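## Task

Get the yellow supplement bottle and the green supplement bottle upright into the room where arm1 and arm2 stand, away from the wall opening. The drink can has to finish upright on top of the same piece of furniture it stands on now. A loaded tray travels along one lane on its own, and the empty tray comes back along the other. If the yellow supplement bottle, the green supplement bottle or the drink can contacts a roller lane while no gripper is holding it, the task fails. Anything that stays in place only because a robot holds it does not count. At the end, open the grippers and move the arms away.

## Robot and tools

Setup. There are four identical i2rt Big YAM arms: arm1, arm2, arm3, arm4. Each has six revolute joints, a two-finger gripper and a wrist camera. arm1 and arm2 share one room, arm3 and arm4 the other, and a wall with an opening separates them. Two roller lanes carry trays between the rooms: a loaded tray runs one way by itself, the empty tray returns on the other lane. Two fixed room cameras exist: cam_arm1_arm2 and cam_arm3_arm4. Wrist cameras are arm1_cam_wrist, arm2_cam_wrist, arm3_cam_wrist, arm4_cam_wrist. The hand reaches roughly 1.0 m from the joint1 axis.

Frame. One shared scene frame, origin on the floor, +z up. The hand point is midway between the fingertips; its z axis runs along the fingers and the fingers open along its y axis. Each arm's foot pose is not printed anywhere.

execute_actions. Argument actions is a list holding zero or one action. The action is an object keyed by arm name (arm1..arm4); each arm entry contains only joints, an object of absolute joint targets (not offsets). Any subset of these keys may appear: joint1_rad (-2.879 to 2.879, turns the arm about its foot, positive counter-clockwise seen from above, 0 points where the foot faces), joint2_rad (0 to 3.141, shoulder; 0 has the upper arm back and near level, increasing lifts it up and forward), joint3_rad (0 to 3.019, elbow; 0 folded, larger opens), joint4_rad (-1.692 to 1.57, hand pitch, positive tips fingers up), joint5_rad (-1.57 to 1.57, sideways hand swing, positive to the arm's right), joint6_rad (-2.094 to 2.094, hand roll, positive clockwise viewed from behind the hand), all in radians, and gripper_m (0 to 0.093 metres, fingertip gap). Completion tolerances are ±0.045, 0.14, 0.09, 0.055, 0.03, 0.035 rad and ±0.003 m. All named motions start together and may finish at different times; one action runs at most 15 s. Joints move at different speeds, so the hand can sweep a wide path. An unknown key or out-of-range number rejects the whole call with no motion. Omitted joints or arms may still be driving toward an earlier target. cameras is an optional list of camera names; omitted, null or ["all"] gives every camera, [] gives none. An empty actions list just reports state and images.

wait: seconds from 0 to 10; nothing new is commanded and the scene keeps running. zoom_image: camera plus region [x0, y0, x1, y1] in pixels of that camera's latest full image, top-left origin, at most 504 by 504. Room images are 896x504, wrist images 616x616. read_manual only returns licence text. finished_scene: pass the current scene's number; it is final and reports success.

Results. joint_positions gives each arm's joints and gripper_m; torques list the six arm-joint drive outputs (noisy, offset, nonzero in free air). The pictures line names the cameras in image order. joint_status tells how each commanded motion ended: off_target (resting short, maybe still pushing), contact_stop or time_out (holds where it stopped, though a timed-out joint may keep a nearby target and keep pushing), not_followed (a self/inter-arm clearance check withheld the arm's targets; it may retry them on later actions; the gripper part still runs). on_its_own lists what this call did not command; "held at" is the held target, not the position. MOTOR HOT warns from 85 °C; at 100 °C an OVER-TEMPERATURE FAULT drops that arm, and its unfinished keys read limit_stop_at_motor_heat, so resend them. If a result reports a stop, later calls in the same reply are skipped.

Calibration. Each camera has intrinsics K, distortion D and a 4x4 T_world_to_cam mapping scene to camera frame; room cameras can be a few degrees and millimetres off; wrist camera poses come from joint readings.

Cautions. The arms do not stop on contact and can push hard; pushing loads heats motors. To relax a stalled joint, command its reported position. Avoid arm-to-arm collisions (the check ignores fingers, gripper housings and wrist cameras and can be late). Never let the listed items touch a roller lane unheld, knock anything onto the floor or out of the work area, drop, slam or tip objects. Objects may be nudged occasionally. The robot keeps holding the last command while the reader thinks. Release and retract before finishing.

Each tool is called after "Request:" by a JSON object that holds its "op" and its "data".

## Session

Request:
{"op": "execute_actions", "data": {"actions": []}}

Scene clock: 0.00 s.
Joint torques (N m, as the arm reports them, + toward a larger angle): no reading
Motor temperatures (°C, as the motors report them): arm1=[28 28 29 26 29 25] | arm2=[27 27 31 26 25 25] | arm3=[28 25 28 28 25 27] | arm4=[27 26 27 29 26 26]
arm1.joint_positions: joint1_rad=+0.520 joint2_rad=+0.471 joint3_rad=+1.439 joint4_rad=-1.234 joint5_rad=+0.278 joint6_rad=-0.696 gripper_m=+0.095
arm1.joint_status: not commanded
arm1.hand: x=-1.2203 y=-0.4345 z=+1.5048 quat_wxyz=(-0.533, +0.759, -0.226, -0.299) (m; scene frame)
arm2.joint_positions: joint1_rad=+0.836 joint2_rad=+0.555 joint3_rad=+1.606 joint4_rad=-1.380 joint5_rad=-0.140 joint6_rad=+0.481 gripper_m=+0.095
arm2.joint_status: not commanded
arm2.hand: x=-1.7375 y=+0.2669 z=+1.5179 quat_wxyz=(-0.412, +0.201, -0.788, -0.411) (m; scene frame)
arm3.joint_positions: joint1_rad=+0.068 joint2_rad=+0.283 joint3_rad=+1.563 joint4_rad=-1.154 joint5_rad=+0.085 joint6_rad=+0.071 gripper_m=+0.094
arm3.joint_status: not commanded
arm3.hand: x=+1.1845 y=-0.5648 z=+1.6073 quat_wxyz=(-0.501, +0.453, -0.484, -0.556) (m; scene frame)
arm4.joint_positions: joint1_rad=+0.553 joint2_rad=+0.407 joint3_rad=+1.627 joint4_rad=-1.295 joint5_rad=+0.123 joint6_rad=-0.720 gripper_m=+0.094
arm4.joint_status: not commanded
arm4.hand: x=+1.7023 y=+0.1082 z=+1.6350 quat_wxyz=(-0.108, +0.620, +0.396, -0.669) (m; scene frame)
pictures: arm1_cam_wrist, arm2_cam_wrist, arm3_cam_wrist, arm4_cam_wrist, cam_arm1_arm2, cam_arm3_arm4
camera_calibration (this result's frames):
arm1_cam_wrist: T_world_to_cam=[[0.658051, 0.325159, 0.679146, -0.0785999], [0.708165, -0.573758, -0.411467, 1.23419], [0.255873, 0.751714, -0.607828, 1.6787], [0, 0, 0, 1]] pos_world=[-1.25182, -0.52822, 1.58157]
arm2_cam_wrist: T_world_to_cam=[[0.65366, -0.586746, -0.477972, 2.02202], [-0.753908, -0.449817, -0.478839, -0.456521], [0.0659575, 0.673345, -0.73638, 1.17348], [0, 0, 0, 1]] pos_world=[-1.74329, 0.190906, 1.612]
arm3_cam_wrist: T_world_to_cam=[[0.996007, 0.0129275, -0.0883331, -1.02995], [-0.0709181, -0.486438, -0.870832, 1.21189], [-0.0542263, 0.87362, -0.483579, 1.46128], [0, 0, 0, 1]] pos_world=[1.19102, -0.673781, 1.67102]
arm4_cam_wrist: T_world_to_cam=[[-0.356947, 0.65321, 0.667762, -0.555645], [0.352908, 0.756174, -0.55105, 0.22241], [-0.864895, 0.0389628, -0.500438, 2.41104], [0, 0, 0, 1]] pos_world=[1.80847, 0.100831, 1.70017]
Images, in order (width x height): arm1_cam_wrist 616x616, arm2_cam_wrist 616x616, arm3_cam_wrist 616x616, arm4_cam_wrist 616x616, cam_arm1_arm2 896x504, cam_arm3_arm4 896x504.

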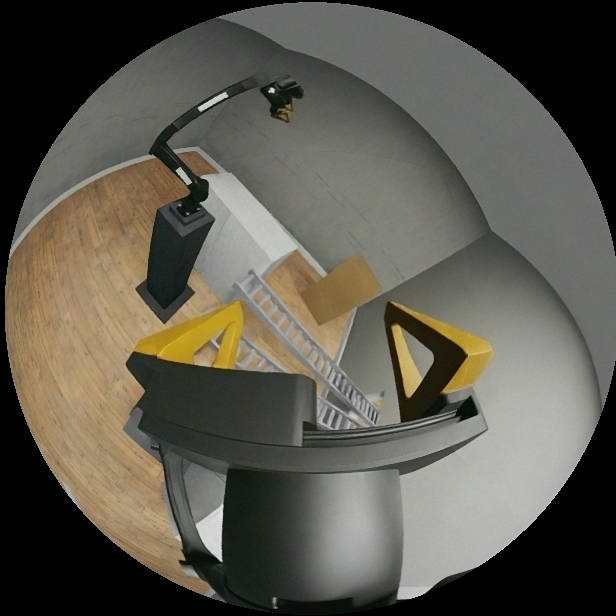

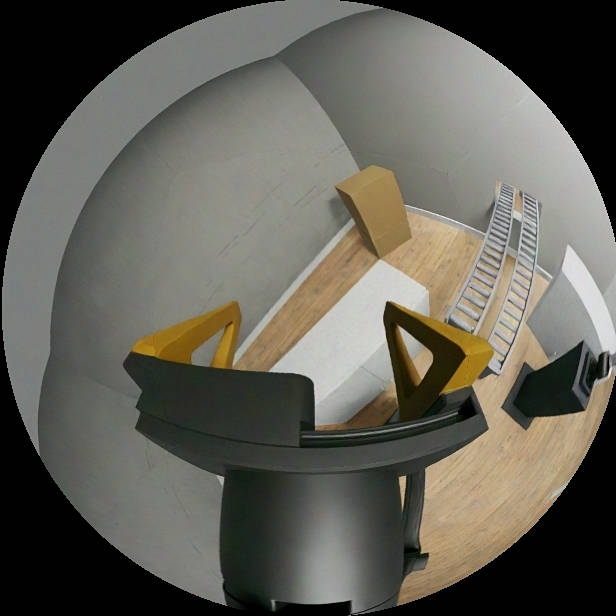

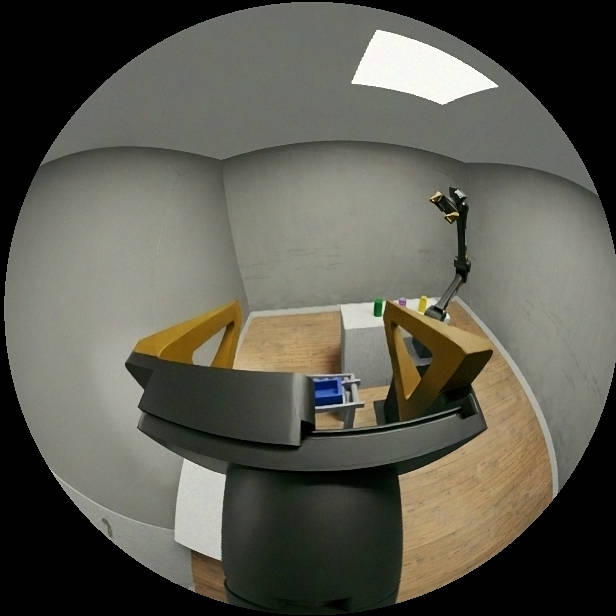

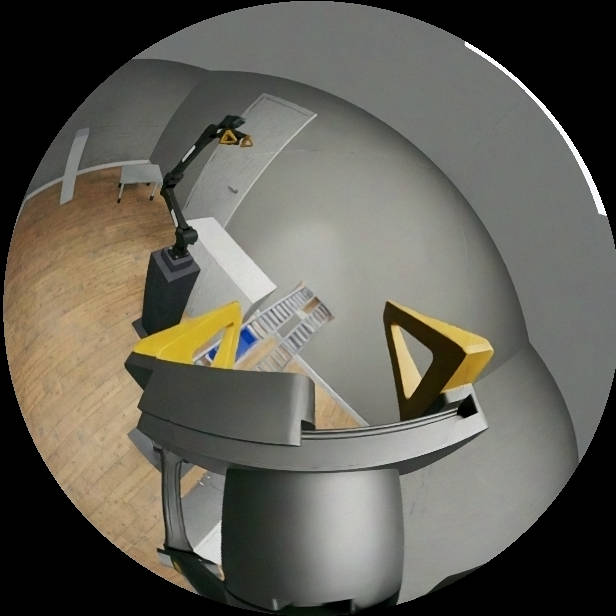

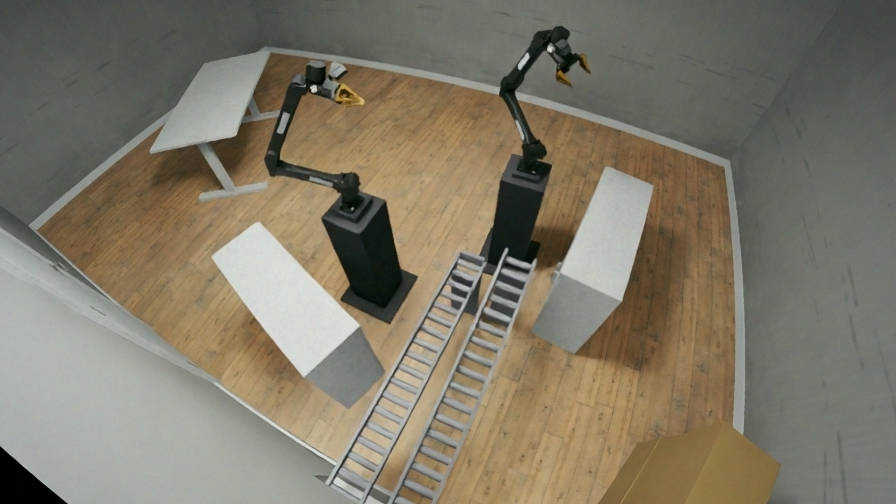

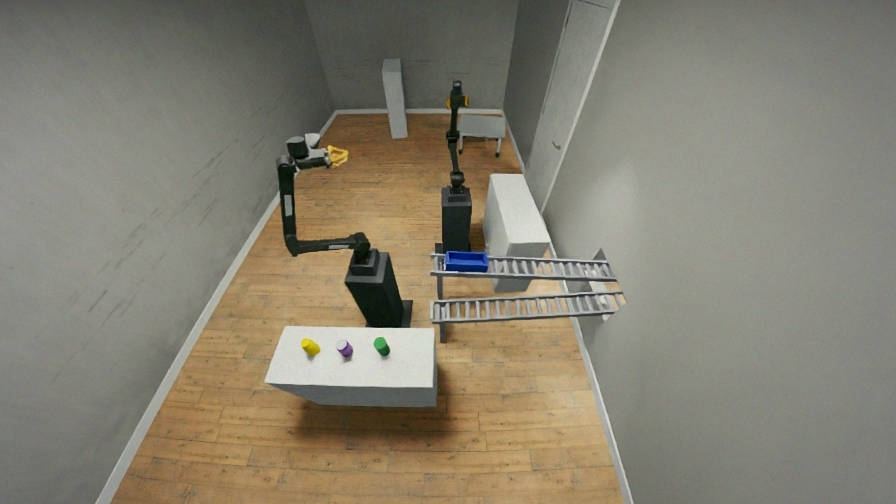

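Request:
{"op": "execute_actions", "data": {"actions": [{"arm4":{"joints":{"joint1_rad":-1.3,"joint2_rad":1.88,"joint3_rad":1.57,"joint4_rad":-1.22,"joint5_rad":0,"joint6_rad":0}},"arm3":{"joints":{"joint1_rad":0.45,"joint2_rad":2.15,"joint3_rad":1.74,"joint4_rad":-0.88,"joint5_rad":0.3,"joint6_rad":-1.15,"gripper_m":0}}}], "cameras": ["arm3_cam_wrist","arm4_cam_wrist","cam_arm3_arm4"]}}

Scene clock: 10.63 s.
Joint torques (N m, as the arm reports them, + toward a larger angle): arm1=[-1.45  7.66  8.87  2.68  0.    0.09] | arm2=[-0.97  3.4   9.28  2.64 -0.07  0.07] | arm3=[  1.86 -20.42   7.69   0.32   0.24  -0.06] | arm4=[  1.46 -18.14   9.17   0.14   0.03   0.18]
Motor temperatures (°C, as the motors report them): arm1=[28 28 30 26 29 25] | arm2=[27 27 33 26 25 25] | arm3=[28 26 29 28 25 27] | arm4=[27 27 28 29 26 26]
arm1.joint_positions: joint1_rad=+0.520 joint2_rad=+0.471 joint3_rad=+1.439 joint4_rad=-1.234 joint5_rad=+0.278 joint6_rad=-0.696 gripper_m=+0.095
arm1.joint_status: not commanded
arm1.hand: x=-1.2203 y=-0.4345 z=+1.5048 quat_wxyz=(-0.533, +0.759, -0.226, -0.299) (m; scene frame)
arm2.joint_positions: joint1_rad=+0.836 joint2_rad=+0.555 joint3_rad=+1.606 joint4_rad=-1.380 joint5_rad=-0.140 joint6_rad=+0.481 gripper_m=+0.095
arm2.joint_status: not commanded
arm2.hand: x=-1.7375 y=+0.2669 z=+1.5179 quat_wxyz=(-0.412, +0.201, -0.788, -0.411) (m; scene frame)
arm3.joint_positions: joint1_rad=+0.439 joint2_rad=+2.147 joint3_rad=+1.734 joint4_rad=-0.875 joint5_rad=+0.299 joint6_rad=-1.134 gripper_m=+0.000
arm3.joint_status: all done
arm3.hand: x=+0.8952 y=+0.0467 z=+0.9353 quat_wxyz=(-0.187, +0.980, -0.002, +0.070) (m; scene frame)
arm4.joint_positions: joint1_rad=-1.310 joint2_rad=+1.880 joint3_rad=+1.567 joint4_rad=-1.212 joint5_rad=+0.001 joint6_rad=-0.010 gripper_m=+0.094
arm4.joint_status: all done
arm4.hand: x=+1.6466 y=+0.6900 z=+1.0608 quat_wxyz=(-0.018, +0.789, -0.614, -0.016) (m; scene frame)
pictures: arm3_cam_wrist, arm4_cam_wrist, cam_arm3_arm4
camera_calibration (this result's frames):
arm3_cam_wrist: T_world_to_cam=[[-0.0218401, 0.923613, 0.382703, -0.38098], [0.72167, -0.250352, 0.645381, -1.23505], [0.691893, 0.29028, -0.661076, 0.11176], [0, 0, 0, 1]] pos_world=[0.805651, 0.0102397, 1.01676]
arm4_cam_wrist: T_world_to_cam=[[0.967311, 0.253518, -0.0061945, -1.76191], [0.216997, -0.814829, 0.537555, -0.361302], [0.131233, -0.521327, -0.843206, 1.16285], [0, 0, 0, 1]] pos_world=[1.63011, 0.7585, 1.16382]
Images, in order (width x height): arm3_cam_wrist 616x616, arm4_cam_wrist 616x616, cam_arm3_arm4 896x504.

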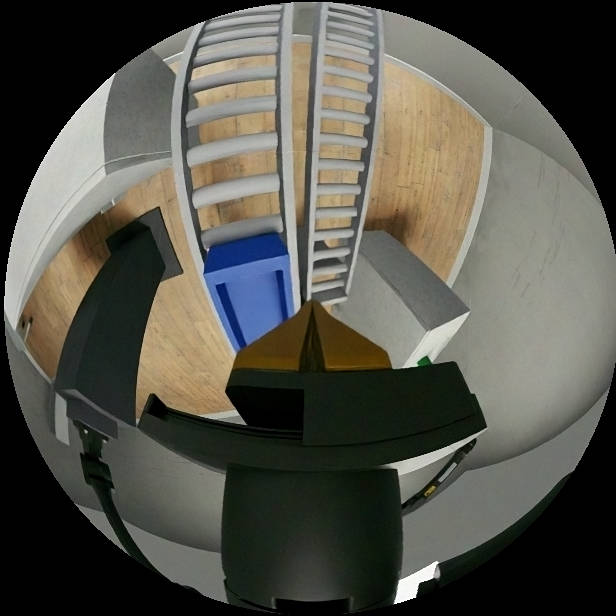

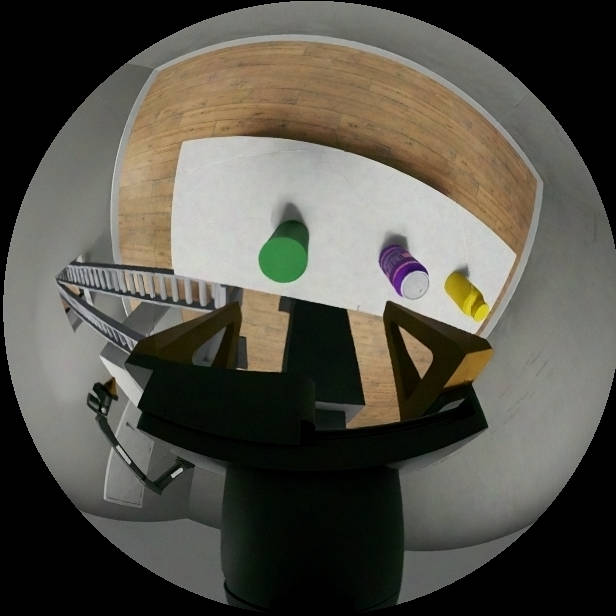

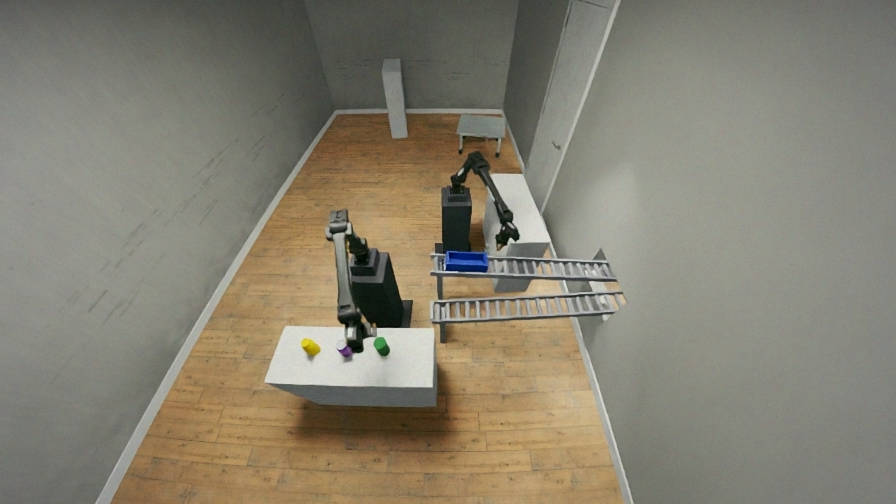

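Request:
{"op": "execute_actions", "data": {"actions": [{"arm4":{"joints":{"joint1_rad":-1.24,"joint2_rad":1.95,"joint3_rad":1.48,"joint4_rad":-1.09}},"arm3":{"joints":{"joint1_rad":0.48,"joint2_rad":2.42}}}], "cameras": ["arm4_cam_wrist"]}}

Request:
{"op": "execute_actions", "data": {"actions": [{"arm4":{"joints":{"joint2_rad":2.06,"joint3_rad":1.40,"joint4_rad":-0.9}}}], "cameras": ["arm3_cam_wrist","arm4_cam_wrist"]}}

Scene clock: 17.03 s.
Joint torques (N m, as the arm reports them, + toward a larger angle): arm1=[-1.4   7.56  8.83  2.64  0.01  0.11] | arm2=[-1.13  3.34  9.17  2.59 -0.11  0.06] | arm3=[  1.07 -21.67   6.56  -0.22   0.24  -0.07] | arm4=[ -0.15 -17.08   8.24   0.77  -0.05   0.22]
Motor temperatures (°C, as the motors report them): arm1=[28 28 31 26 29 25] | arm2=[27 27 34 26 25 25] | arm3=[28 27 31 28 25 27] | arm4=[27 28 29 29 26 26]
arm1.joint_positions: joint1_rad=+0.520 joint2_rad=+0.471 joint3_rad=+1.439 joint4_rad=-1.234 joint5_rad=+0.278 joint6_rad=-0.696 gripper_m=+0.095
arm1.joint_status: not commanded
arm1.hand: x=-1.2203 y=-0.4345 z=+1.5048 quat_wxyz=(-0.533, +0.759, -0.226, -0.299) (m; scene frame)
arm2.joint_positions: joint1_rad=+0.836 joint2_rad=+0.555 joint3_rad=+1.606 joint4_rad=-1.380 joint5_rad=-0.140 joint6_rad=+0.481 gripper_m=+0.095
arm2.joint_status: not commanded
arm2.hand: x=-1.7375 y=+0.2669 z=+1.5179 quat_wxyz=(-0.412, +0.201, -0.788, -0.411) (m; scene frame)
arm3.joint_positions: joint1_rad=+0.478 joint2_rad=+2.428 joint3_rad=+1.724 joint4_rad=-0.878 joint5_rad=+0.299 joint6_rad=-1.135 gripper_m=+0.000
arm3.joint_status: all done
arm3.hand: x=+0.8992 y=-0.0178 z=+0.7483 quat_wxyz=(-0.061, +0.988, +0.041, +0.134) (m; scene frame)
arm4.joint_positions: joint1_rad=-1.236 joint2_rad=+1.949 joint3_rad=+1.481 joint4_rad=-1.101 joint5_rad=+0.001 joint6_rad=-0.010 gripper_m=+0.094
arm4.joint_status: all done
arm4.hand: x=+1.6092 y=+0.6685 z=+0.9920 quat_wxyz=(-0.004, +0.812, -0.584, +0.001) (m; scene frame)
pictures: arm4_cam_wrist
camera_calibration (this result's frames):
arm4_cam_wrist: T_world_to_cam=[[0.946108, 0.323778, -0.00690479, -1.73289], [0.26865, -0.772756, 0.575044, -0.482125], [0.180851, -0.545909, -0.818093, 1.01019], [0, 0, 0, 1]] pos_world=[1.58633, 0.73998, 1.09171]
Images, in order (width x height): arm4_cam_wrist 616x616.

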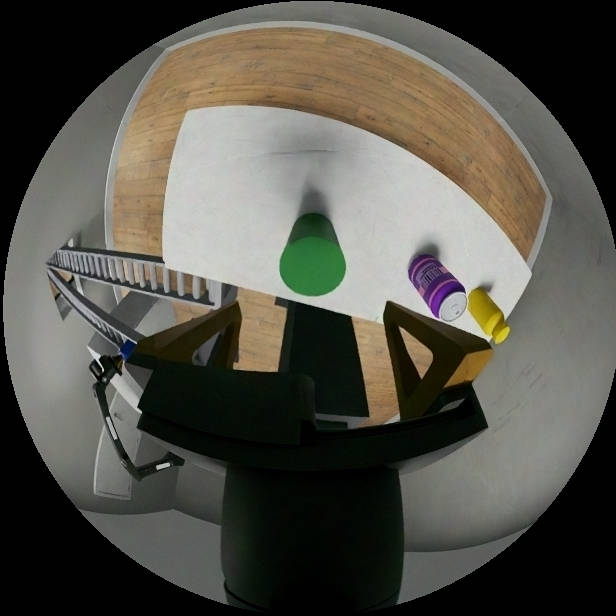

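Scene clock: 18.07 s.
Joint torques (N m, as the arm reports them, + toward a larger angle): arm1=[-1.54  7.49  8.94  2.68  0.    0.11] | arm2=[-0.88  3.42  9.22  2.59 -0.07  0.06] | arm3=[  1.05 -21.71   6.59  -0.22   0.25  -0.07] | arm4=[ -0.16 -19.64   7.4    0.93  -0.05   0.21]
Motor temperatures (°C, as the motors report them): arm1=[28 28 31 26 29 25] | arm2=[27 27 34 26 25 25] | arm3=[28 27 31 28 25 27] | arm4=[27 28 29 29 26 26]
arm1.joint_positions: joint1_rad=+0.520 joint2_rad=+0.471 joint3_rad=+1.439 joint4_rad=-1.234 joint5_rad=+0.278 joint6_rad=-0.696 gripper_m=+0.095
arm1.joint_status: not commanded
arm1.hand: x=-1.2203 y=-0.4345 z=+1.5048 quat_wxyz=(-0.533, +0.759, -0.226, -0.299) (m; scene frame)
arm2.joint_positions: joint1_rad=+0.836 joint2_rad=+0.555 joint3_rad=+1.606 joint4_rad=-1.380 joint5_rad=-0.140 joint6_rad=+0.481 gripper_m=+0.095
arm2.joint_status: not commanded
arm2.hand: x=-1.7375 y=+0.2669 z=+1.5179 quat_wxyz=(-0.412, +0.201, -0.788, -0.411) (m; scene frame)
arm3.joint_positions: joint1_rad=+0.478 joint2_rad=+2.428 joint3_rad=+1.724 joint4_rad=-0.878 joint5_rad=+0.299 joint6_rad=-1.135 gripper_m=+0.000
arm3.joint_status: not commanded
arm3.hand: x=+0.8992 y=-0.0178 z=+0.7483 quat_wxyz=(-0.061, +0.988, +0.041, +0.134) (m; scene frame)
arm4.joint_positions: joint1_rad=-1.236 joint2_rad=+2.065 joint3_rad=+1.397 joint4_rad=-0.910 joint5_rad=+0.001 joint6_rad=-0.010 gripper_m=+0.094
arm4.joint_status: all done
arm4.hand: x=+1.6119 y=+0.6622 z=+0.9019 quat_wxyz=(-0.001, +0.812, -0.584, +0.005) (m; scene frame)
pictures: arm3_cam_wrist, arm4_cam_wrist
camera_calibration (this result's frames):
arm3_cam_wrist: T_world_to_cam=[[-0.0973778, 0.987218, 0.126166, 0.011263], [0.627682, -0.0374593, 0.777568, -1.14397], [0.772356, 0.15491, -0.616011, -0.104431], [0, 0, 0, 1]] pos_world=[0.799803, -0.0377939, 0.823762]
arm4_cam_wrist: T_world_to_cam=[[0.946149, 0.323653, -0.00706438, -1.73385], [0.266901, -0.76752, 0.582818, -0.443553], [0.183209, -0.553318, -0.812572, 0.928654], [0, 0, 0, 1]] pos_world=[1.58873, 0.734572, 1.00086]
Images, in order (width x height): arm3_cam_wrist 616x616, arm4_cam_wrist 616x616.

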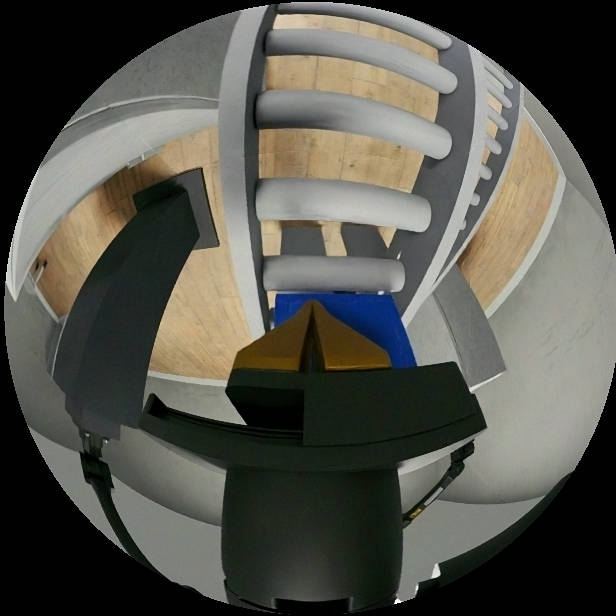

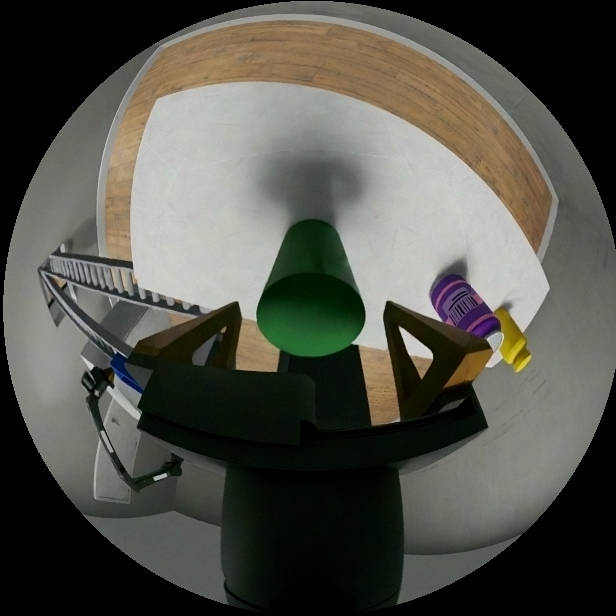

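Request:
{"op": "execute_actions", "data": {"actions": [{"arm4":{"joints":{"joint2_rad":2.125,"joint4_rad":-0.82}},"arm3":{"joints":{"joint1_rad":0.39}}}], "cameras": ["arm4_cam_wrist"]}}

Request:
{"op": "execute_actions", "data": {"actions": [{"arm4":{"joints":{"gripper_m":0.02}}}], "cameras": []}}

Request:
{"op": "execute_actions", "data": {"actions": [{"arm4":{"joints":{"joint2_rad":1.97,"joint3_rad":1.55,"joint4_rad":-1.12}}}], "cameras": []}}

Request:
{"op": "execute_actions", "data": {"actions": [{"arm4":{"joints":{"joint1_rad":0.2,"joint2_rad":2.26,"joint3_rad":1.98,"joint4_rad":-1.27,"joint6_rad":1.75}}}], "cameras": ["arm4_cam_wrist","cam_arm3_arm4"]}}

Scene clock: 25.00 s.
Joint torques (N m, as the arm reports them, + toward a larger angle): arm1=[-1.3   7.53  8.86  2.67  0.    0.11] | arm2=[-0.79  3.12  9.13  2.72 -0.08  0.06] | arm3=[  1.5  -21.74   6.57  -0.24   0.27  -0.08] | arm4=[  0.54 -18.02   7.21   0.75  -0.05   0.21]
Motor temperatures (°C, as the motors report them): arm1=[28 28 31 26 29 25] | arm2=[27 27 34 26 25 25] | arm3=[28 28 31 28 25 27] | arm4=[27 29 29 29 26 26]
arm1.joint_positions: joint1_rad=+0.520 joint2_rad=+0.471 joint3_rad=+1.439 joint4_rad=-1.234 joint5_rad=+0.278 joint6_rad=-0.696 gripper_m=+0.095
arm1.joint_status: not commanded
arm1.hand: x=-1.2203 y=-0.4345 z=+1.5048 quat_wxyz=(-0.533, +0.759, -0.226, -0.299) (m; scene frame)
arm2.joint_positions: joint1_rad=+0.836 joint2_rad=+0.555 joint3_rad=+1.606 joint4_rad=-1.380 joint5_rad=-0.140 joint6_rad=+0.481 gripper_m=+0.095
arm2.joint_status: not commanded
arm2.hand: x=-1.7375 y=+0.2669 z=+1.5179 quat_wxyz=(-0.412, +0.201, -0.788, -0.411) (m; scene frame)
arm3.joint_positions: joint1_rad=+0.382 joint2_rad=+2.428 joint3_rad=+1.724 joint4_rad=-0.878 joint5_rad=+0.298 joint6_rad=-1.135 gripper_m=+0.000
arm3.joint_status: all done
arm3.hand: x=+0.9563 y=+0.0056 z=+0.7480 quat_wxyz=(-0.054, +0.989, -0.007, +0.136) (m; scene frame)
arm4.joint_positions: joint1_rad=-1.236 joint2_rad=+2.109 joint3_rad=+1.397 joint4_rad=-0.830 joint5_rad=+0.001 joint6_rad=-0.010 gripper_m=+0.094
arm4.joint_status: all done
arm4.hand: x=+1.6086 y=+0.6728 z=+0.8780 quat_wxyz=(-0.011, +0.812, -0.584, -0.009) (m; scene frame)
pictures: arm4_cam_wrist
camera_calibration (this result's frames):
arm4_cam_wrist: T_world_to_cam=[[0.945998, 0.324109, -0.00646446, -1.73496], [0.273294, -0.786637, 0.553636, -0.392486], [0.174353, -0.525505, -0.832734, 0.928967], [0, 0, 0, 1]] pos_world=[1.58656, 0.741748, 0.97966]
Images, in order (width x height): arm4_cam_wrist 616x616.

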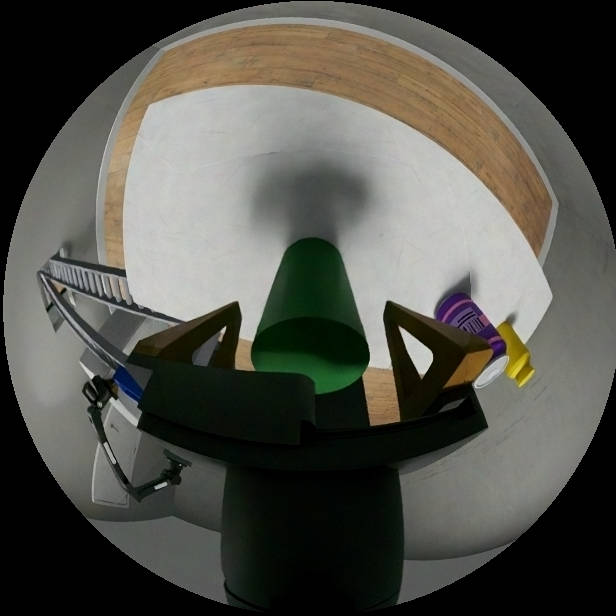

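Scene clock: 25.67 s.
Joint torques (N m, as the arm reports them, + toward a larger angle): arm1=[-1.32  7.52  8.87  2.66  0.    0.1 ] | arm2=[-0.84  3.48  9.2   2.66 -0.12  0.04] | arm3=[  1.64 -21.85   6.55  -0.17   0.28  -0.08] | arm4=[  0.23 -18.09   7.73   0.56  -0.04   0.19]
Motor temperatures (°C, as the motors report them): arm1=[28 28 31 26 29 25] | arm2=[27 27 34 26 25 25] | arm3=[28 28 31 28 25 27] | arm4=[27 29 29 29 26 26]
arm1.joint_positions: joint1_rad=+0.520 joint2_rad=+0.471 joint3_rad=+1.439 joint4_rad=-1.234 joint5_rad=+0.278 joint6_rad=-0.696 gripper_m=+0.095
arm1.joint_status: not commanded
arm1.hand: x=-1.2203 y=-0.4345 z=+1.5048 quat_wxyz=(-0.533, +0.759, -0.226, -0.299) (m; scene frame)
arm2.joint_positions: joint1_rad=+0.836 joint2_rad=+0.555 joint3_rad=+1.606 joint4_rad=-1.380 joint5_rad=-0.140 joint6_rad=+0.481 gripper_m=+0.095
arm2.joint_status: not commanded
arm2.hand: x=-1.7375 y=+0.2669 z=+1.5179 quat_wxyz=(-0.412, +0.201, -0.788, -0.411) (m; scene frame)
arm3.joint_positions: joint1_rad=+0.382 joint2_rad=+2.428 joint3_rad=+1.724 joint4_rad=-0.878 joint5_rad=+0.298 joint6_rad=-1.135 gripper_m=+0.000
arm3.joint_status: not commanded
arm3.hand: x=+0.9563 y=+0.0056 z=+0.7480 quat_wxyz=(-0.054, +0.989, -0.007, +0.136) (m; scene frame)
arm4.joint_positions: joint1_rad=-1.236 joint2_rad=+2.109 joint3_rad=+1.397 joint4_rad=-0.829 joint5_rad=+0.000 joint6_rad=-0.010 gripper_m=+0.065
arm4.joint_status: gripper_m off_target (ended at +0.065, target +0.020)
arm4.hand: x=+1.6085 y=+0.6731 z=+0.8781 quat_wxyz=(-0.012, +0.811, -0.584, -0.010) (m; scene frame)
pictures: none
No camera images: the call's "cameras" was empty. Leave "cameras" out to get every camera's image.

Scene clock: 26.93 s.
Joint torques (N m, as the arm reports them, + toward a larger angle): arm1=[-1.4   7.59  8.92  2.61  0.01  0.11] | arm2=[-0.61  3.56  9.22  2.66 -0.08  0.06] | arm3=[  1.59 -21.82   6.58  -0.23   0.27  -0.07] | arm4=[ -0.48 -17.73  11.1    0.14   0.03   0.21]
Motor temperatures (°C, as the motors report them): arm1=[28 28 31 26 29 25] | arm2=[27 27 34 26 25 25] | arm3=[28 28 31 28 25 27] | arm4=[27 29 30 29 26 26]
arm1.joint_positions: joint1_rad=+0.520 joint2_rad=+0.471 joint3_rad=+1.439 joint4_rad=-1.234 joint5_rad=+0.278 joint6_rad=-0.696 gripper_m=+0.095
arm1.joint_status: not commanded
arm1.hand: x=-1.2203 y=-0.4345 z=+1.5048 quat_wxyz=(-0.533, +0.759, -0.226, -0.299) (m; scene frame)
arm2.joint_positions: joint1_rad=+0.836 joint2_rad=+0.555 joint3_rad=+1.606 joint4_rad=-1.380 joint5_rad=-0.140 joint6_rad=+0.481 gripper_m=+0.095
arm2.joint_status: not commanded
arm2.hand: x=-1.7375 y=+0.2669 z=+1.5179 quat_wxyz=(-0.412, +0.201, -0.788, -0.411) (m; scene frame)
arm3.joint_positions: joint1_rad=+0.382 joint2_rad=+2.428 joint3_rad=+1.724 joint4_rad=-0.878 joint5_rad=+0.298 joint6_rad=-1.135 gripper_m=+0.000
arm3.joint_status: not commanded
arm3.hand: x=+0.9563 y=+0.0056 z=+0.7480 quat_wxyz=(-0.054, +0.989, -0.007, +0.136) (m; scene frame)
arm4.joint_positions: joint1_rad=-1.236 joint2_rad=+1.964 joint3_rad=+1.519 joint4_rad=-1.110 joint5_rad=+0.000 joint6_rad=-0.010 gripper_m=+0.065
arm4.joint_status: all done
arm4.hand: x=+1.6053 y=+0.6804 z=+0.9968 quat_wxyz=(-0.008, +0.811, -0.584, -0.005) (m; scene frame)
pictures: none
No camera images: the call's "cameras" was empty. Leave "cameras" out to get every camera's image.

Scene clock: 29.17 s.
Joint torques (N m, as the arm reports them, + toward a larger angle): arm1=[-1.47  7.62  8.89  2.69  0.    0.11] | arm2=[-0.68  3.5   9.39  2.65 -0.08  0.06] | arm3=[  1.54 -21.86   6.52  -0.2    0.27  -0.07] | arm4=[ -0.18 -24.46  10.32  -0.24   0.09   0.2 ]
Motor temperatures (°C, as the motors report them): arm1=[28 28 32 26 29 25] | arm2=[27 27 34 26 25 25] | arm3=[28 29 31 28 25 27] | arm4=[27 30 30 29 26 26]
arm1.joint_positions: joint1_rad=+0.520 joint2_rad=+0.471 joint3_rad=+1.439 joint4_rad=-1.234 joint5_rad=+0.278 joint6_rad=-0.696 gripper_m=+0.095
arm1.joint_status: not commanded
arm1.hand: x=-1.2203 y=-0.4345 z=+1.5048 quat_wxyz=(-0.533, +0.759, -0.226, -0.299) (m; scene frame)
arm2.joint_positions: joint1_rad=+0.836 joint2_rad=+0.555 joint3_rad=+1.606 joint4_rad=-1.380 joint5_rad=-0.140 joint6_rad=+0.481 gripper_m=+0.095
arm2.joint_status: not commanded
arm2.hand: x=-1.7375 y=+0.2669 z=+1.5179 quat_wxyz=(-0.412, +0.201, -0.788, -0.411) (m; scene frame)
arm3.joint_positions: joint1_rad=+0.382 joint2_rad=+2.428 joint3_rad=+1.724 joint4_rad=-0.878 joint5_rad=+0.298 joint6_rad=-1.135 gripper_m=+0.000
arm3.joint_status: not commanded
arm3.hand: x=+0.9563 y=+0.0056 z=+0.7480 quat_wxyz=(-0.054, +0.989, -0.007, +0.136) (m; scene frame)
arm4.joint_positions: joint1_rad=+0.204 joint2_rad=+2.278 joint3_rad=+1.960 joint4_rad=-1.260 joint5_rad=-0.002 joint6_rad=+1.739 gripper_m=+0.065
arm4.joint_status: all done
arm4.hand: x=+1.1137 y=+0.0073 z=+0.9567 quat_wxyz=(-0.006, +0.712, -0.702, +0.004) (m; scene frame)
pictures: arm4_cam_wrist, cam_arm3_arm4
camera_calibration (this result's frames):
arm4_cam_wrist: T_world_to_cam=[[0.999793, 0.0203185, -0.000401144, -1.11408], [0.0168511, -0.817822, 0.575224, -0.559073], [0.0113596, -0.575112, -0.817996, 0.898866], [0, 0, 0, 1]] pos_world=[1.11306, 0.0823626, 1.05641]
Images, in order (width x height): arm4_cam_wrist 616x616, cam_arm3_arm4 896x504.

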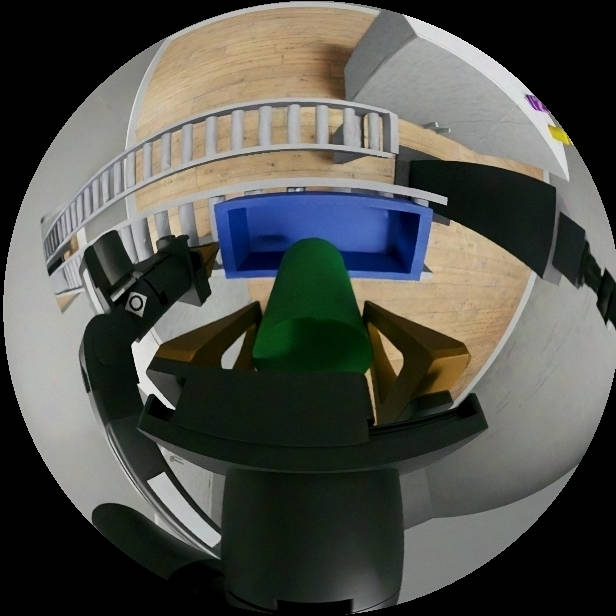

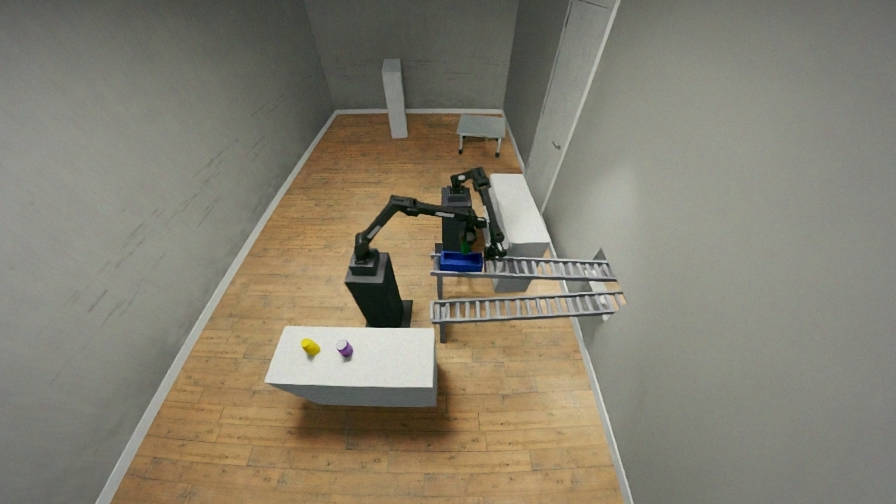

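Request:
{"op": "execute_actions", "data": {"actions": [{"arm4":{"joints":{"joint1_rad":0.17,"joint2_rad":2.33,"joint4_rad":-1.19}}}], "cameras": ["arm4_cam_wrist"]}}

Scene clock: 34.23 s.
Joint torques (N m, as the arm reports them, + toward a larger angle): arm1=[-1.33  7.6   8.9   2.64  0.    0.11] | arm2=[-0.68  3.37  9.32  2.69 -0.07  0.06] | arm3=[  1.59 -21.76   6.55  -0.21   0.27  -0.08] | arm4=[ -0.35 -22.49  10.56   0.54   0.17   0.22]
Motor temperatures (°C, as the motors report them): arm1=[28 28 32 26 29 25] | arm2=[27 27 34 26 25 25] | arm3=[28 29 31 28 25 27] | arm4=[27 31 31 29 26 26]
arm1.joint_positions: joint1_rad=+0.520 joint2_rad=+0.471 joint3_rad=+1.439 joint4_rad=-1.234 joint5_rad=+0.278 joint6_rad=-0.696 gripper_m=+0.095
arm1.joint_status: not commanded
arm1.hand: x=-1.2203 y=-0.4345 z=+1.5048 quat_wxyz=(-0.533, +0.759, -0.226, -0.299) (m; scene frame)
arm2.joint_positions: joint1_rad=+0.836 joint2_rad=+0.555 joint3_rad=+1.606 joint4_rad=-1.380 joint5_rad=-0.140 joint6_rad=+0.481 gripper_m=+0.095
arm2.joint_status: not commanded
arm2.hand: x=-1.7375 y=+0.2669 z=+1.5179 quat_wxyz=(-0.412, +0.201, -0.788, -0.411) (m; scene frame)
arm3.joint_positions: joint1_rad=+0.382 joint2_rad=+2.428 joint3_rad=+1.724 joint4_rad=-0.878 joint5_rad=+0.298 joint6_rad=-1.135 gripper_m=+0.000
arm3.joint_status: not commanded
arm3.hand: x=+0.9563 y=+0.0056 z=+0.7480 quat_wxyz=(-0.054, +0.989, -0.007, +0.136) (m; scene frame)
arm4.joint_positions: joint1_rad=+0.174 joint2_rad=+2.333 joint3_rad=+1.960 joint4_rad=-1.199 joint5_rad=-0.002 joint6_rad=+1.739 gripper_m=+0.065
arm4.joint_status: all done
arm4.hand: x=+1.1033 y=+0.0260 z=+0.9207 quat_wxyz=(-0.003, +0.701, -0.713, +0.002) (m; scene frame)
pictures: arm4_cam_wrist
camera_calibration (this result's frames):
arm4_cam_wrist: T_world_to_cam=[[0.999929, -0.00942687, -0.00725566, -1.0971], [-0.00352751, -0.817473, 0.575957, -0.501126], [-0.0113608, -0.57589, -0.817448, 0.904885], [0, 0, 0, 1]] pos_world=[1.10554, 0.101115, 1.02036]
Images, in order (width x height): arm4_cam_wrist 616x616.

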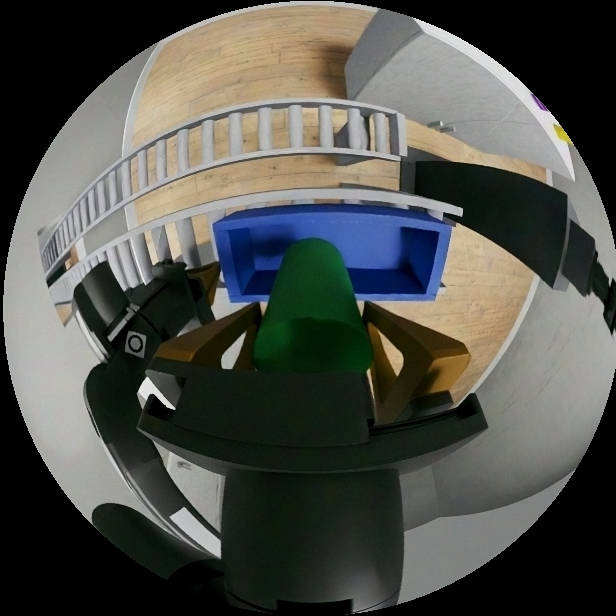

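Request:
{"op": "execute_actions", "data": {"actions": [{"arm4":{"joints":{"joint2_rad":2.46,"joint4_rad":-1.08}}}], "cameras": ["arm4_cam_wrist","cam_arm3_arm4"]}}

Request:
{"op": "zoom_image", "data": {"camera": "cam_arm3_arm4", "region": [410,190,540,290]}}

Scene clock: 38.57 s.
Joint torques (N m, as the arm reports them, + toward a larger angle): arm1=[-1.45  7.73  8.88  2.65  0.02  0.12] | arm2=[-0.65  3.37  9.28  2.62 -0.09  0.04] | arm3=[  1.62 -21.77   6.56  -0.22   0.27  -0.07] | arm4=[ -0.23 -25.06   9.62   0.47   0.16   0.19]
Motor temperatures (°C, as the motors report them): arm1=[28 28 32 26 29 25] | arm2=[27 27 35 26 25 25] | arm3=[28 29 31 28 25 27] | arm4=[27 31 31 29 26 26]
arm1.joint_positions: joint1_rad=+0.520 joint2_rad=+0.471 joint3_rad=+1.439 joint4_rad=-1.234 joint5_rad=+0.278 joint6_rad=-0.696 gripper_m=+0.095
arm1.joint_status: not commanded
arm1.hand: x=-1.2203 y=-0.4345 z=+1.5048 quat_wxyz=(-0.533, +0.759, -0.226, -0.299) (m; scene frame)
arm2.joint_positions: joint1_rad=+0.836 joint2_rad=+0.555 joint3_rad=+1.606 joint4_rad=-1.380 joint5_rad=-0.140 joint6_rad=+0.481 gripper_m=+0.095
arm2.joint_status: not commanded
arm2.hand: x=-1.7375 y=+0.2669 z=+1.5179 quat_wxyz=(-0.412, +0.201, -0.788, -0.411) (m; scene frame)
arm3.joint_positions: joint1_rad=+0.382 joint2_rad=+2.428 joint3_rad=+1.724 joint4_rad=-0.878 joint5_rad=+0.298 joint6_rad=-1.135 gripper_m=+0.000
arm3.joint_status: not commanded
arm3.hand: x=+0.9563 y=+0.0056 z=+0.7480 quat_wxyz=(-0.054, +0.989, -0.007, +0.136) (m; scene frame)
arm4.joint_positions: joint1_rad=+0.174 joint2_rad=+2.483 joint3_rad=+1.960 joint4_rad=-1.087 joint5_rad=-0.002 joint6_rad=+1.740 gripper_m=+0.065
arm4.joint_status: all done
arm4.hand: x=+1.1077 y=+0.0269 z=+0.8199 quat_wxyz=(-0.018, +0.701, -0.713, +0.013) (m; scene frame)
pictures: arm4_cam_wrist, cam_arm3_arm4
camera_calibration (this result's frames):
arm4_cam_wrist: T_world_to_cam=[[0.999477, -0.00994087, 0.0307639, -1.13288], [-0.0257273, -0.820818, 0.57061, -0.413298], [0.0195792, -0.571103, -0.820645, 0.791237], [0, 0, 0, 1]] pos_world=[1.10616, 0.101373, 0.920008]
Images, in order (width x height): arm4_cam_wrist 616x616, cam_arm3_arm4 896x504.

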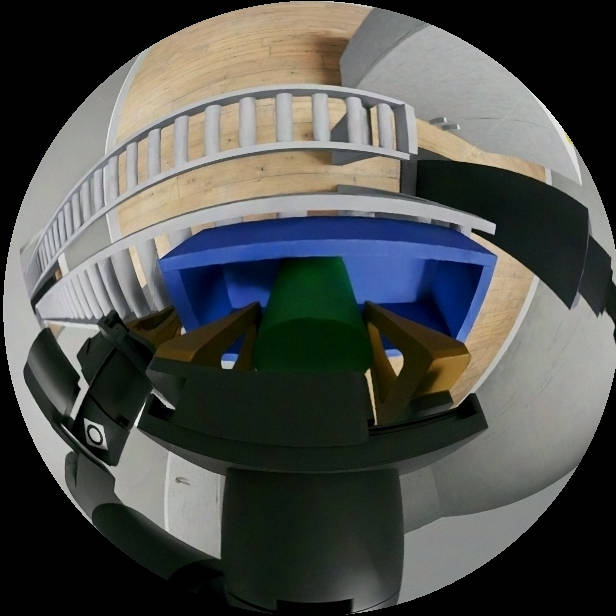

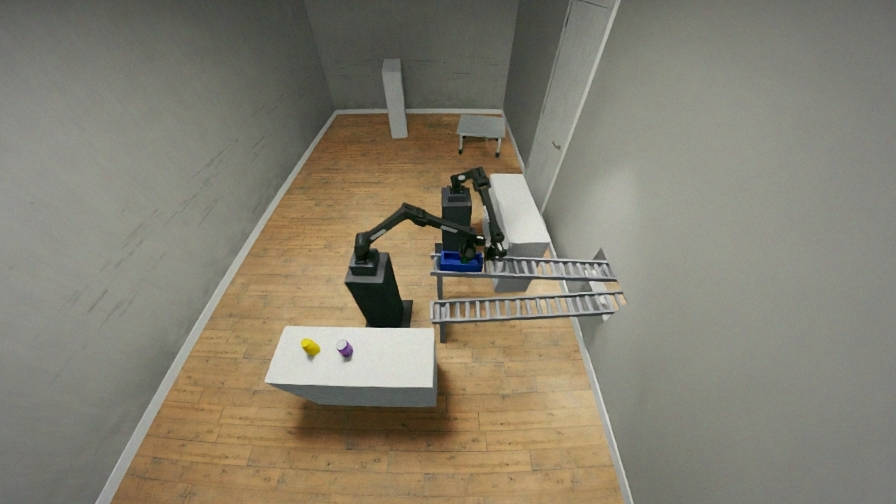

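Region (410, 190, 540, 290) of cam_arm3_arm4's 896x504 image, scaled by 3.877, with more detail than that image has; it fills the top 388 rows of this view, and the rest is white.

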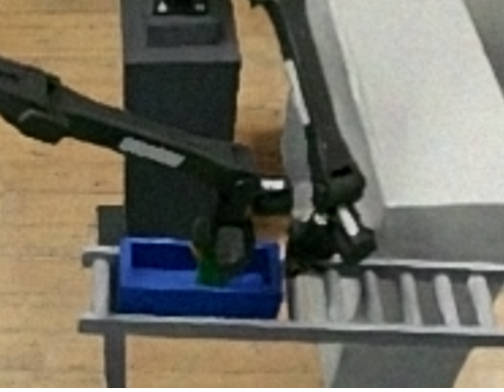

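Request:
{"op": "execute_actions", "data": {"actions": [{"arm4":{"joints":{"joint2_rad":2.515}}}], "cameras": []}}

Request:
{"op": "execute_actions", "data": {"actions": [{"arm4":{"joints":{"gripper_m":0.085}}}], "cameras": ["arm4_cam_wrist"]}}

Request:
{"op": "execute_actions", "data": {"actions": [{"arm4":{"joints":{"joint2_rad":2.25,"joint4_rad":-1.3}}}], "cameras": ["arm4_cam_wrist"]}}

Request:
{"op": "execute_actions", "data": {"actions": [{"arm4":{"joints":{"joint1_rad":-1.93,"joint2_rad":1.96,"joint3_rad":1.59,"joint4_rad":-1.18,"joint6_rad":0,"gripper_m":0.093}}}], "cameras": ["arm4_cam_wrist"]}}

Scene clock: 49.07 s.
Joint torques (N m, as the arm reports them, + toward a larger angle): arm1=[-1.37  7.54  8.86  2.66  0.    0.1 ] | arm2=[-0.87  3.42  9.18  2.73 -0.07  0.04] | arm3=[  1.44 -21.9    6.56  -0.21   0.27  -0.07] | arm4=[  0.2  -21.5    9.5    0.27   0.16   0.21]
Motor temperatures (°C, as the motors report them): arm1=[28 28 32 26 29 25] | arm2=[27 27 35 26 25 25] | arm3=[28 30 32 28 25 27] | arm4=[27 33 31 29 26 26]
arm1.joint_positions: joint1_rad=+0.520 joint2_rad=+0.471 joint3_rad=+1.439 joint4_rad=-1.234 joint5_rad=+0.278 joint6_rad=-0.696 gripper_m=+0.095
arm1.joint_status: not commanded
arm1.hand: x=-1.2203 y=-0.4345 z=+1.5048 quat_wxyz=(-0.533, +0.759, -0.226, -0.299) (m; scene frame)
arm2.joint_positions: joint1_rad=+0.836 joint2_rad=+0.555 joint3_rad=+1.606 joint4_rad=-1.380 joint5_rad=-0.140 joint6_rad=+0.481 gripper_m=+0.095
arm2.joint_status: not commanded
arm2.hand: x=-1.7375 y=+0.2669 z=+1.5179 quat_wxyz=(-0.412, +0.201, -0.788, -0.411) (m; scene frame)
arm3.joint_positions: joint1_rad=+0.382 joint2_rad=+2.428 joint3_rad=+1.724 joint4_rad=-0.878 joint5_rad=+0.298 joint6_rad=-1.135 gripper_m=+0.000
arm3.joint_status: not commanded
arm3.hand: x=+0.9563 y=+0.0056 z=+0.7480 quat_wxyz=(-0.054, +0.989, -0.007, +0.136) (m; scene frame)
arm4.joint_positions: joint1_rad=+0.174 joint2_rad=+2.494 joint3_rad=+1.960 joint4_rad=-1.084 joint5_rad=-0.001 joint6_rad=+1.740 gripper_m=+0.065
arm4.joint_status: all done
arm4.hand: x=+1.1099 y=+0.0273 z=+0.8129 quat_wxyz=(-0.022, +0.701, -0.713, +0.016) (m; scene frame)
pictures: none
No camera images: the call's "cameras" was empty. Leave "cameras" out to get every camera's image.

Scene clock: 49.93 s.
Joint torques (N m, as the arm reports them, + toward a larger angle): arm1=[-1.44  7.38  8.87  2.67  0.    0.11] | arm2=[-0.51  3.29  9.25  2.67 -0.06  0.07] | arm3=[  1.51 -21.79   6.52  -0.23   0.31  -0.07] | arm4=[  0.28 -22.19   9.34   0.16   0.18   0.24]
Motor temperatures (°C, as the motors report them): arm1=[28 28 32 26 29 25] | arm2=[27 27 35 26 25 25] | arm3=[28 30 32 28 25 27] | arm4=[27 33 31 29 26 26]
arm1.joint_positions: joint1_rad=+0.520 joint2_rad=+0.471 joint3_rad=+1.439 joint4_rad=-1.234 joint5_rad=+0.278 joint6_rad=-0.696 gripper_m=+0.095
arm1.joint_status: not commanded
arm1.hand: x=-1.2203 y=-0.4345 z=+1.5048 quat_wxyz=(-0.533, +0.759, -0.226, -0.299) (m; scene frame)
arm2.joint_positions: joint1_rad=+0.836 joint2_rad=+0.555 joint3_rad=+1.606 joint4_rad=-1.380 joint5_rad=-0.140 joint6_rad=+0.481 gripper_m=+0.095
arm2.joint_status: not commanded
arm2.hand: x=-1.7375 y=+0.2669 z=+1.5179 quat_wxyz=(-0.412, +0.201, -0.788, -0.411) (m; scene frame)
arm3.joint_positions: joint1_rad=+0.382 joint2_rad=+2.428 joint3_rad=+1.724 joint4_rad=-0.878 joint5_rad=+0.297 joint6_rad=-1.135 gripper_m=+0.000
arm3.joint_status: not commanded
arm3.hand: x=+0.9559 y=+0.0054 z=+0.7480 quat_wxyz=(-0.054, +0.989, -0.007, +0.136) (m; scene frame)
arm4.joint_positions: joint1_rad=+0.174 joint2_rad=+2.494 joint3_rad=+1.960 joint4_rad=-1.084 joint5_rad=-0.001 joint6_rad=+1.740 gripper_m=+0.085
arm4.joint_status: all done
arm4.hand: x=+1.1099 y=+0.0273 z=+0.8129 quat_wxyz=(-0.022, +0.701, -0.713, +0.016) (m; scene frame)
pictures: arm4_cam_wrist
camera_calibration (this result's frames):
arm4_cam_wrist: T_world_to_cam=[[0.999186, -0.0103747, 0.0389765, -1.14124], [-0.0307284, -0.821757, 0.569008, -0.40198], [0.026126, -0.569743, -0.821407, 0.778947], [0, 0, 0, 1]] pos_world=[1.10761, 0.10163, 0.913045]
Images, in order (width x height): arm4_cam_wrist 616x616.

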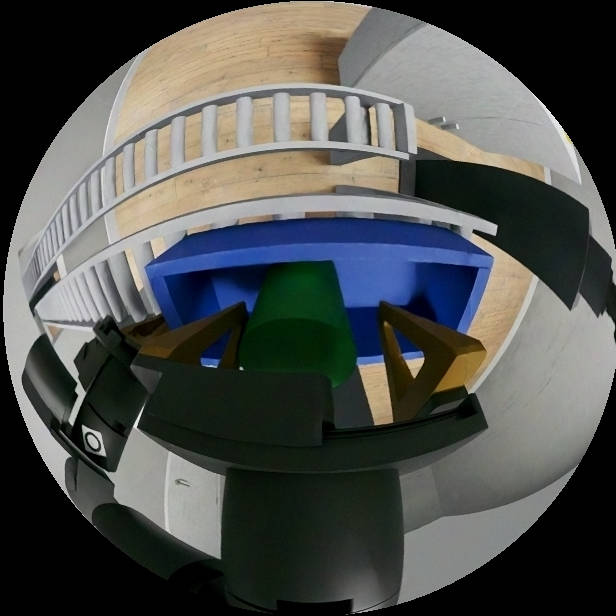

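Scene clock: 51.43 s.
Joint torques (N m, as the arm reports them, + toward a larger angle): arm1=[-1.2   7.61  8.93  2.65  0.01  0.11] | arm2=[-0.59  3.25  9.28  2.56 -0.08  0.07] | arm3=[  1.46 -21.81   6.58  -0.24   0.33  -0.07] | arm4=[  0.04 -21.07  10.09  -0.2    0.14   0.19]
Motor temperatures (°C, as the motors report them): arm1=[28 28 32 26 29 25] | arm2=[27 27 35 26 25 25] | arm3=[28 30 32 28 25 27] | arm4=[27 33 31 29 26 26]
arm1.joint_positions: joint1_rad=+0.520 joint2_rad=+0.471 joint3_rad=+1.439 joint4_rad=-1.234 joint5_rad=+0.278 joint6_rad=-0.696 gripper_m=+0.095
arm1.joint_status: not commanded
arm1.hand: x=-1.2203 y=-0.4345 z=+1.5048 quat_wxyz=(-0.533, +0.759, -0.226, -0.299) (m; scene frame)
arm2.joint_positions: joint1_rad=+0.836 joint2_rad=+0.555 joint3_rad=+1.606 joint4_rad=-1.380 joint5_rad=-0.140 joint6_rad=+0.481 gripper_m=+0.095
arm2.joint_status: not commanded
arm2.hand: x=-1.7375 y=+0.2669 z=+1.5179 quat_wxyz=(-0.412, +0.201, -0.788, -0.411) (m; scene frame)
arm3.joint_positions: joint1_rad=+0.383 joint2_rad=+2.428 joint3_rad=+1.724 joint4_rad=-0.878 joint5_rad=+0.297 joint6_rad=-1.135 gripper_m=+0.000
arm3.joint_status: not commanded
arm3.hand: x=+0.9557 y=+0.0053 z=+0.7479 quat_wxyz=(-0.054, +0.989, -0.006, +0.136) (m; scene frame)
arm4.joint_positions: joint1_rad=+0.174 joint2_rad=+2.238 joint3_rad=+1.968 joint4_rad=-1.290 joint5_rad=-0.001 joint6_rad=+1.740 gripper_m=+0.085
arm4.joint_status: all done
arm4.hand: x=+1.1106 y=+0.0271 z=+0.9864 quat_wxyz=(+0.001, +0.701, -0.713, -0.001) (m; scene frame)
pictures: arm4_cam_wrist
camera_calibration (this result's frames):
arm4_cam_wrist: T_world_to_cam=[[0.999778, -0.0105687, -0.0182345, -1.09293], [0.0018905, -0.816724, 0.577025, -0.545133], [-0.020991, -0.576932, -0.816523, 0.969084], [0, 0, 0, 1]] pos_world=[1.11405, 0.102322, 1.08591]
Images, in order (width x height): arm4_cam_wrist 616x616.

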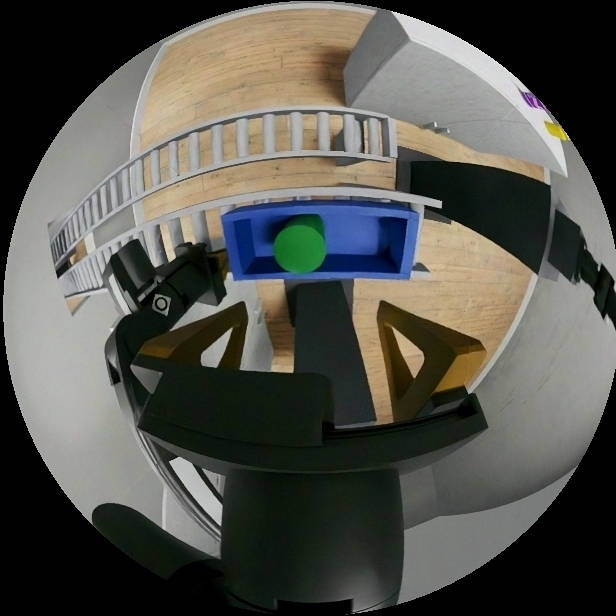

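Scene clock: 53.70 s.
Joint torques (N m, as the arm reports them, + toward a larger angle): arm1=[-1.46  7.62  8.87  2.66  0.    0.12] | arm2=[-0.31  3.38  9.16  2.64 -0.11  0.05] | arm3=[  1.57 -21.73   6.55  -0.22   0.32  -0.07] | arm4=[  1.55 -19.24   8.31   0.57   0.03  -0.03]
Motor temperatures (°C, as the motors report them): arm1=[28 28 32 26 29 25] | arm2=[27 27 35 26 25 25] | arm3=[28 30 32 28 25 27] | arm4=[27 33 31 29 26 26]
arm1.joint_positions: joint1_rad=+0.520 joint2_rad=+0.471 joint3_rad=+1.439 joint4_rad=-1.234 joint5_rad=+0.278 joint6_rad=-0.696 gripper_m=+0.095
arm1.joint_status: not commanded
arm1.hand: x=-1.2203 y=-0.4345 z=+1.5048 quat_wxyz=(-0.533, +0.759, -0.226, -0.299) (m; scene frame)
arm2.joint_positions: joint1_rad=+0.836 joint2_rad=+0.555 joint3_rad=+1.606 joint4_rad=-1.380 joint5_rad=-0.140 joint6_rad=+0.481 gripper_m=+0.095
arm2.joint_status: not commanded
arm2.hand: x=-1.7375 y=+0.2669 z=+1.5179 quat_wxyz=(-0.412, +0.201, -0.788, -0.411) (m; scene frame)
arm3.joint_positions: joint1_rad=+0.383 joint2_rad=+2.428 joint3_rad=+1.724 joint4_rad=-0.878 joint5_rad=+0.297 joint6_rad=-1.135 gripper_m=+0.000
arm3.joint_status: not commanded
arm3.hand: x=+0.9557 y=+0.0053 z=+0.7479 quat_wxyz=(-0.054, +0.989, -0.006, +0.136) (m; scene frame)
arm4.joint_positions: joint1_rad=-1.940 joint2_rad=+1.954 joint3_rad=+1.601 joint4_rad=-1.178 joint5_rad=+0.000 joint6_rad=+0.011 gripper_m=+0.093
arm4.joint_status: all done
arm4.hand: x=+2.0100 y=+0.6790 z=+1.0340 quat_wxyz=(-0.020, +0.551, -0.834, -0.010) (m; scene frame)
pictures: arm4_cam_wrist
camera_calibration (this result's frames):
arm4_cam_wrist: T_world_to_cam=[[0.922859, -0.385021, -0.00948921, -1.58451], [-0.319329, -0.778711, 0.540035, 0.616201], [-0.215314, -0.495347, -0.841589, 1.76407], [0, 0, 0, 1]] pos_world=[2.03888, 0.743603, 1.13682]
Images, in order (width x height): arm4_cam_wrist 616x616.

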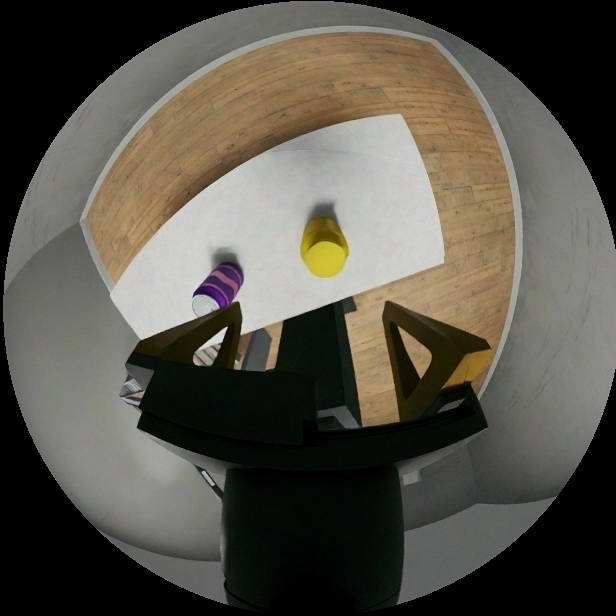

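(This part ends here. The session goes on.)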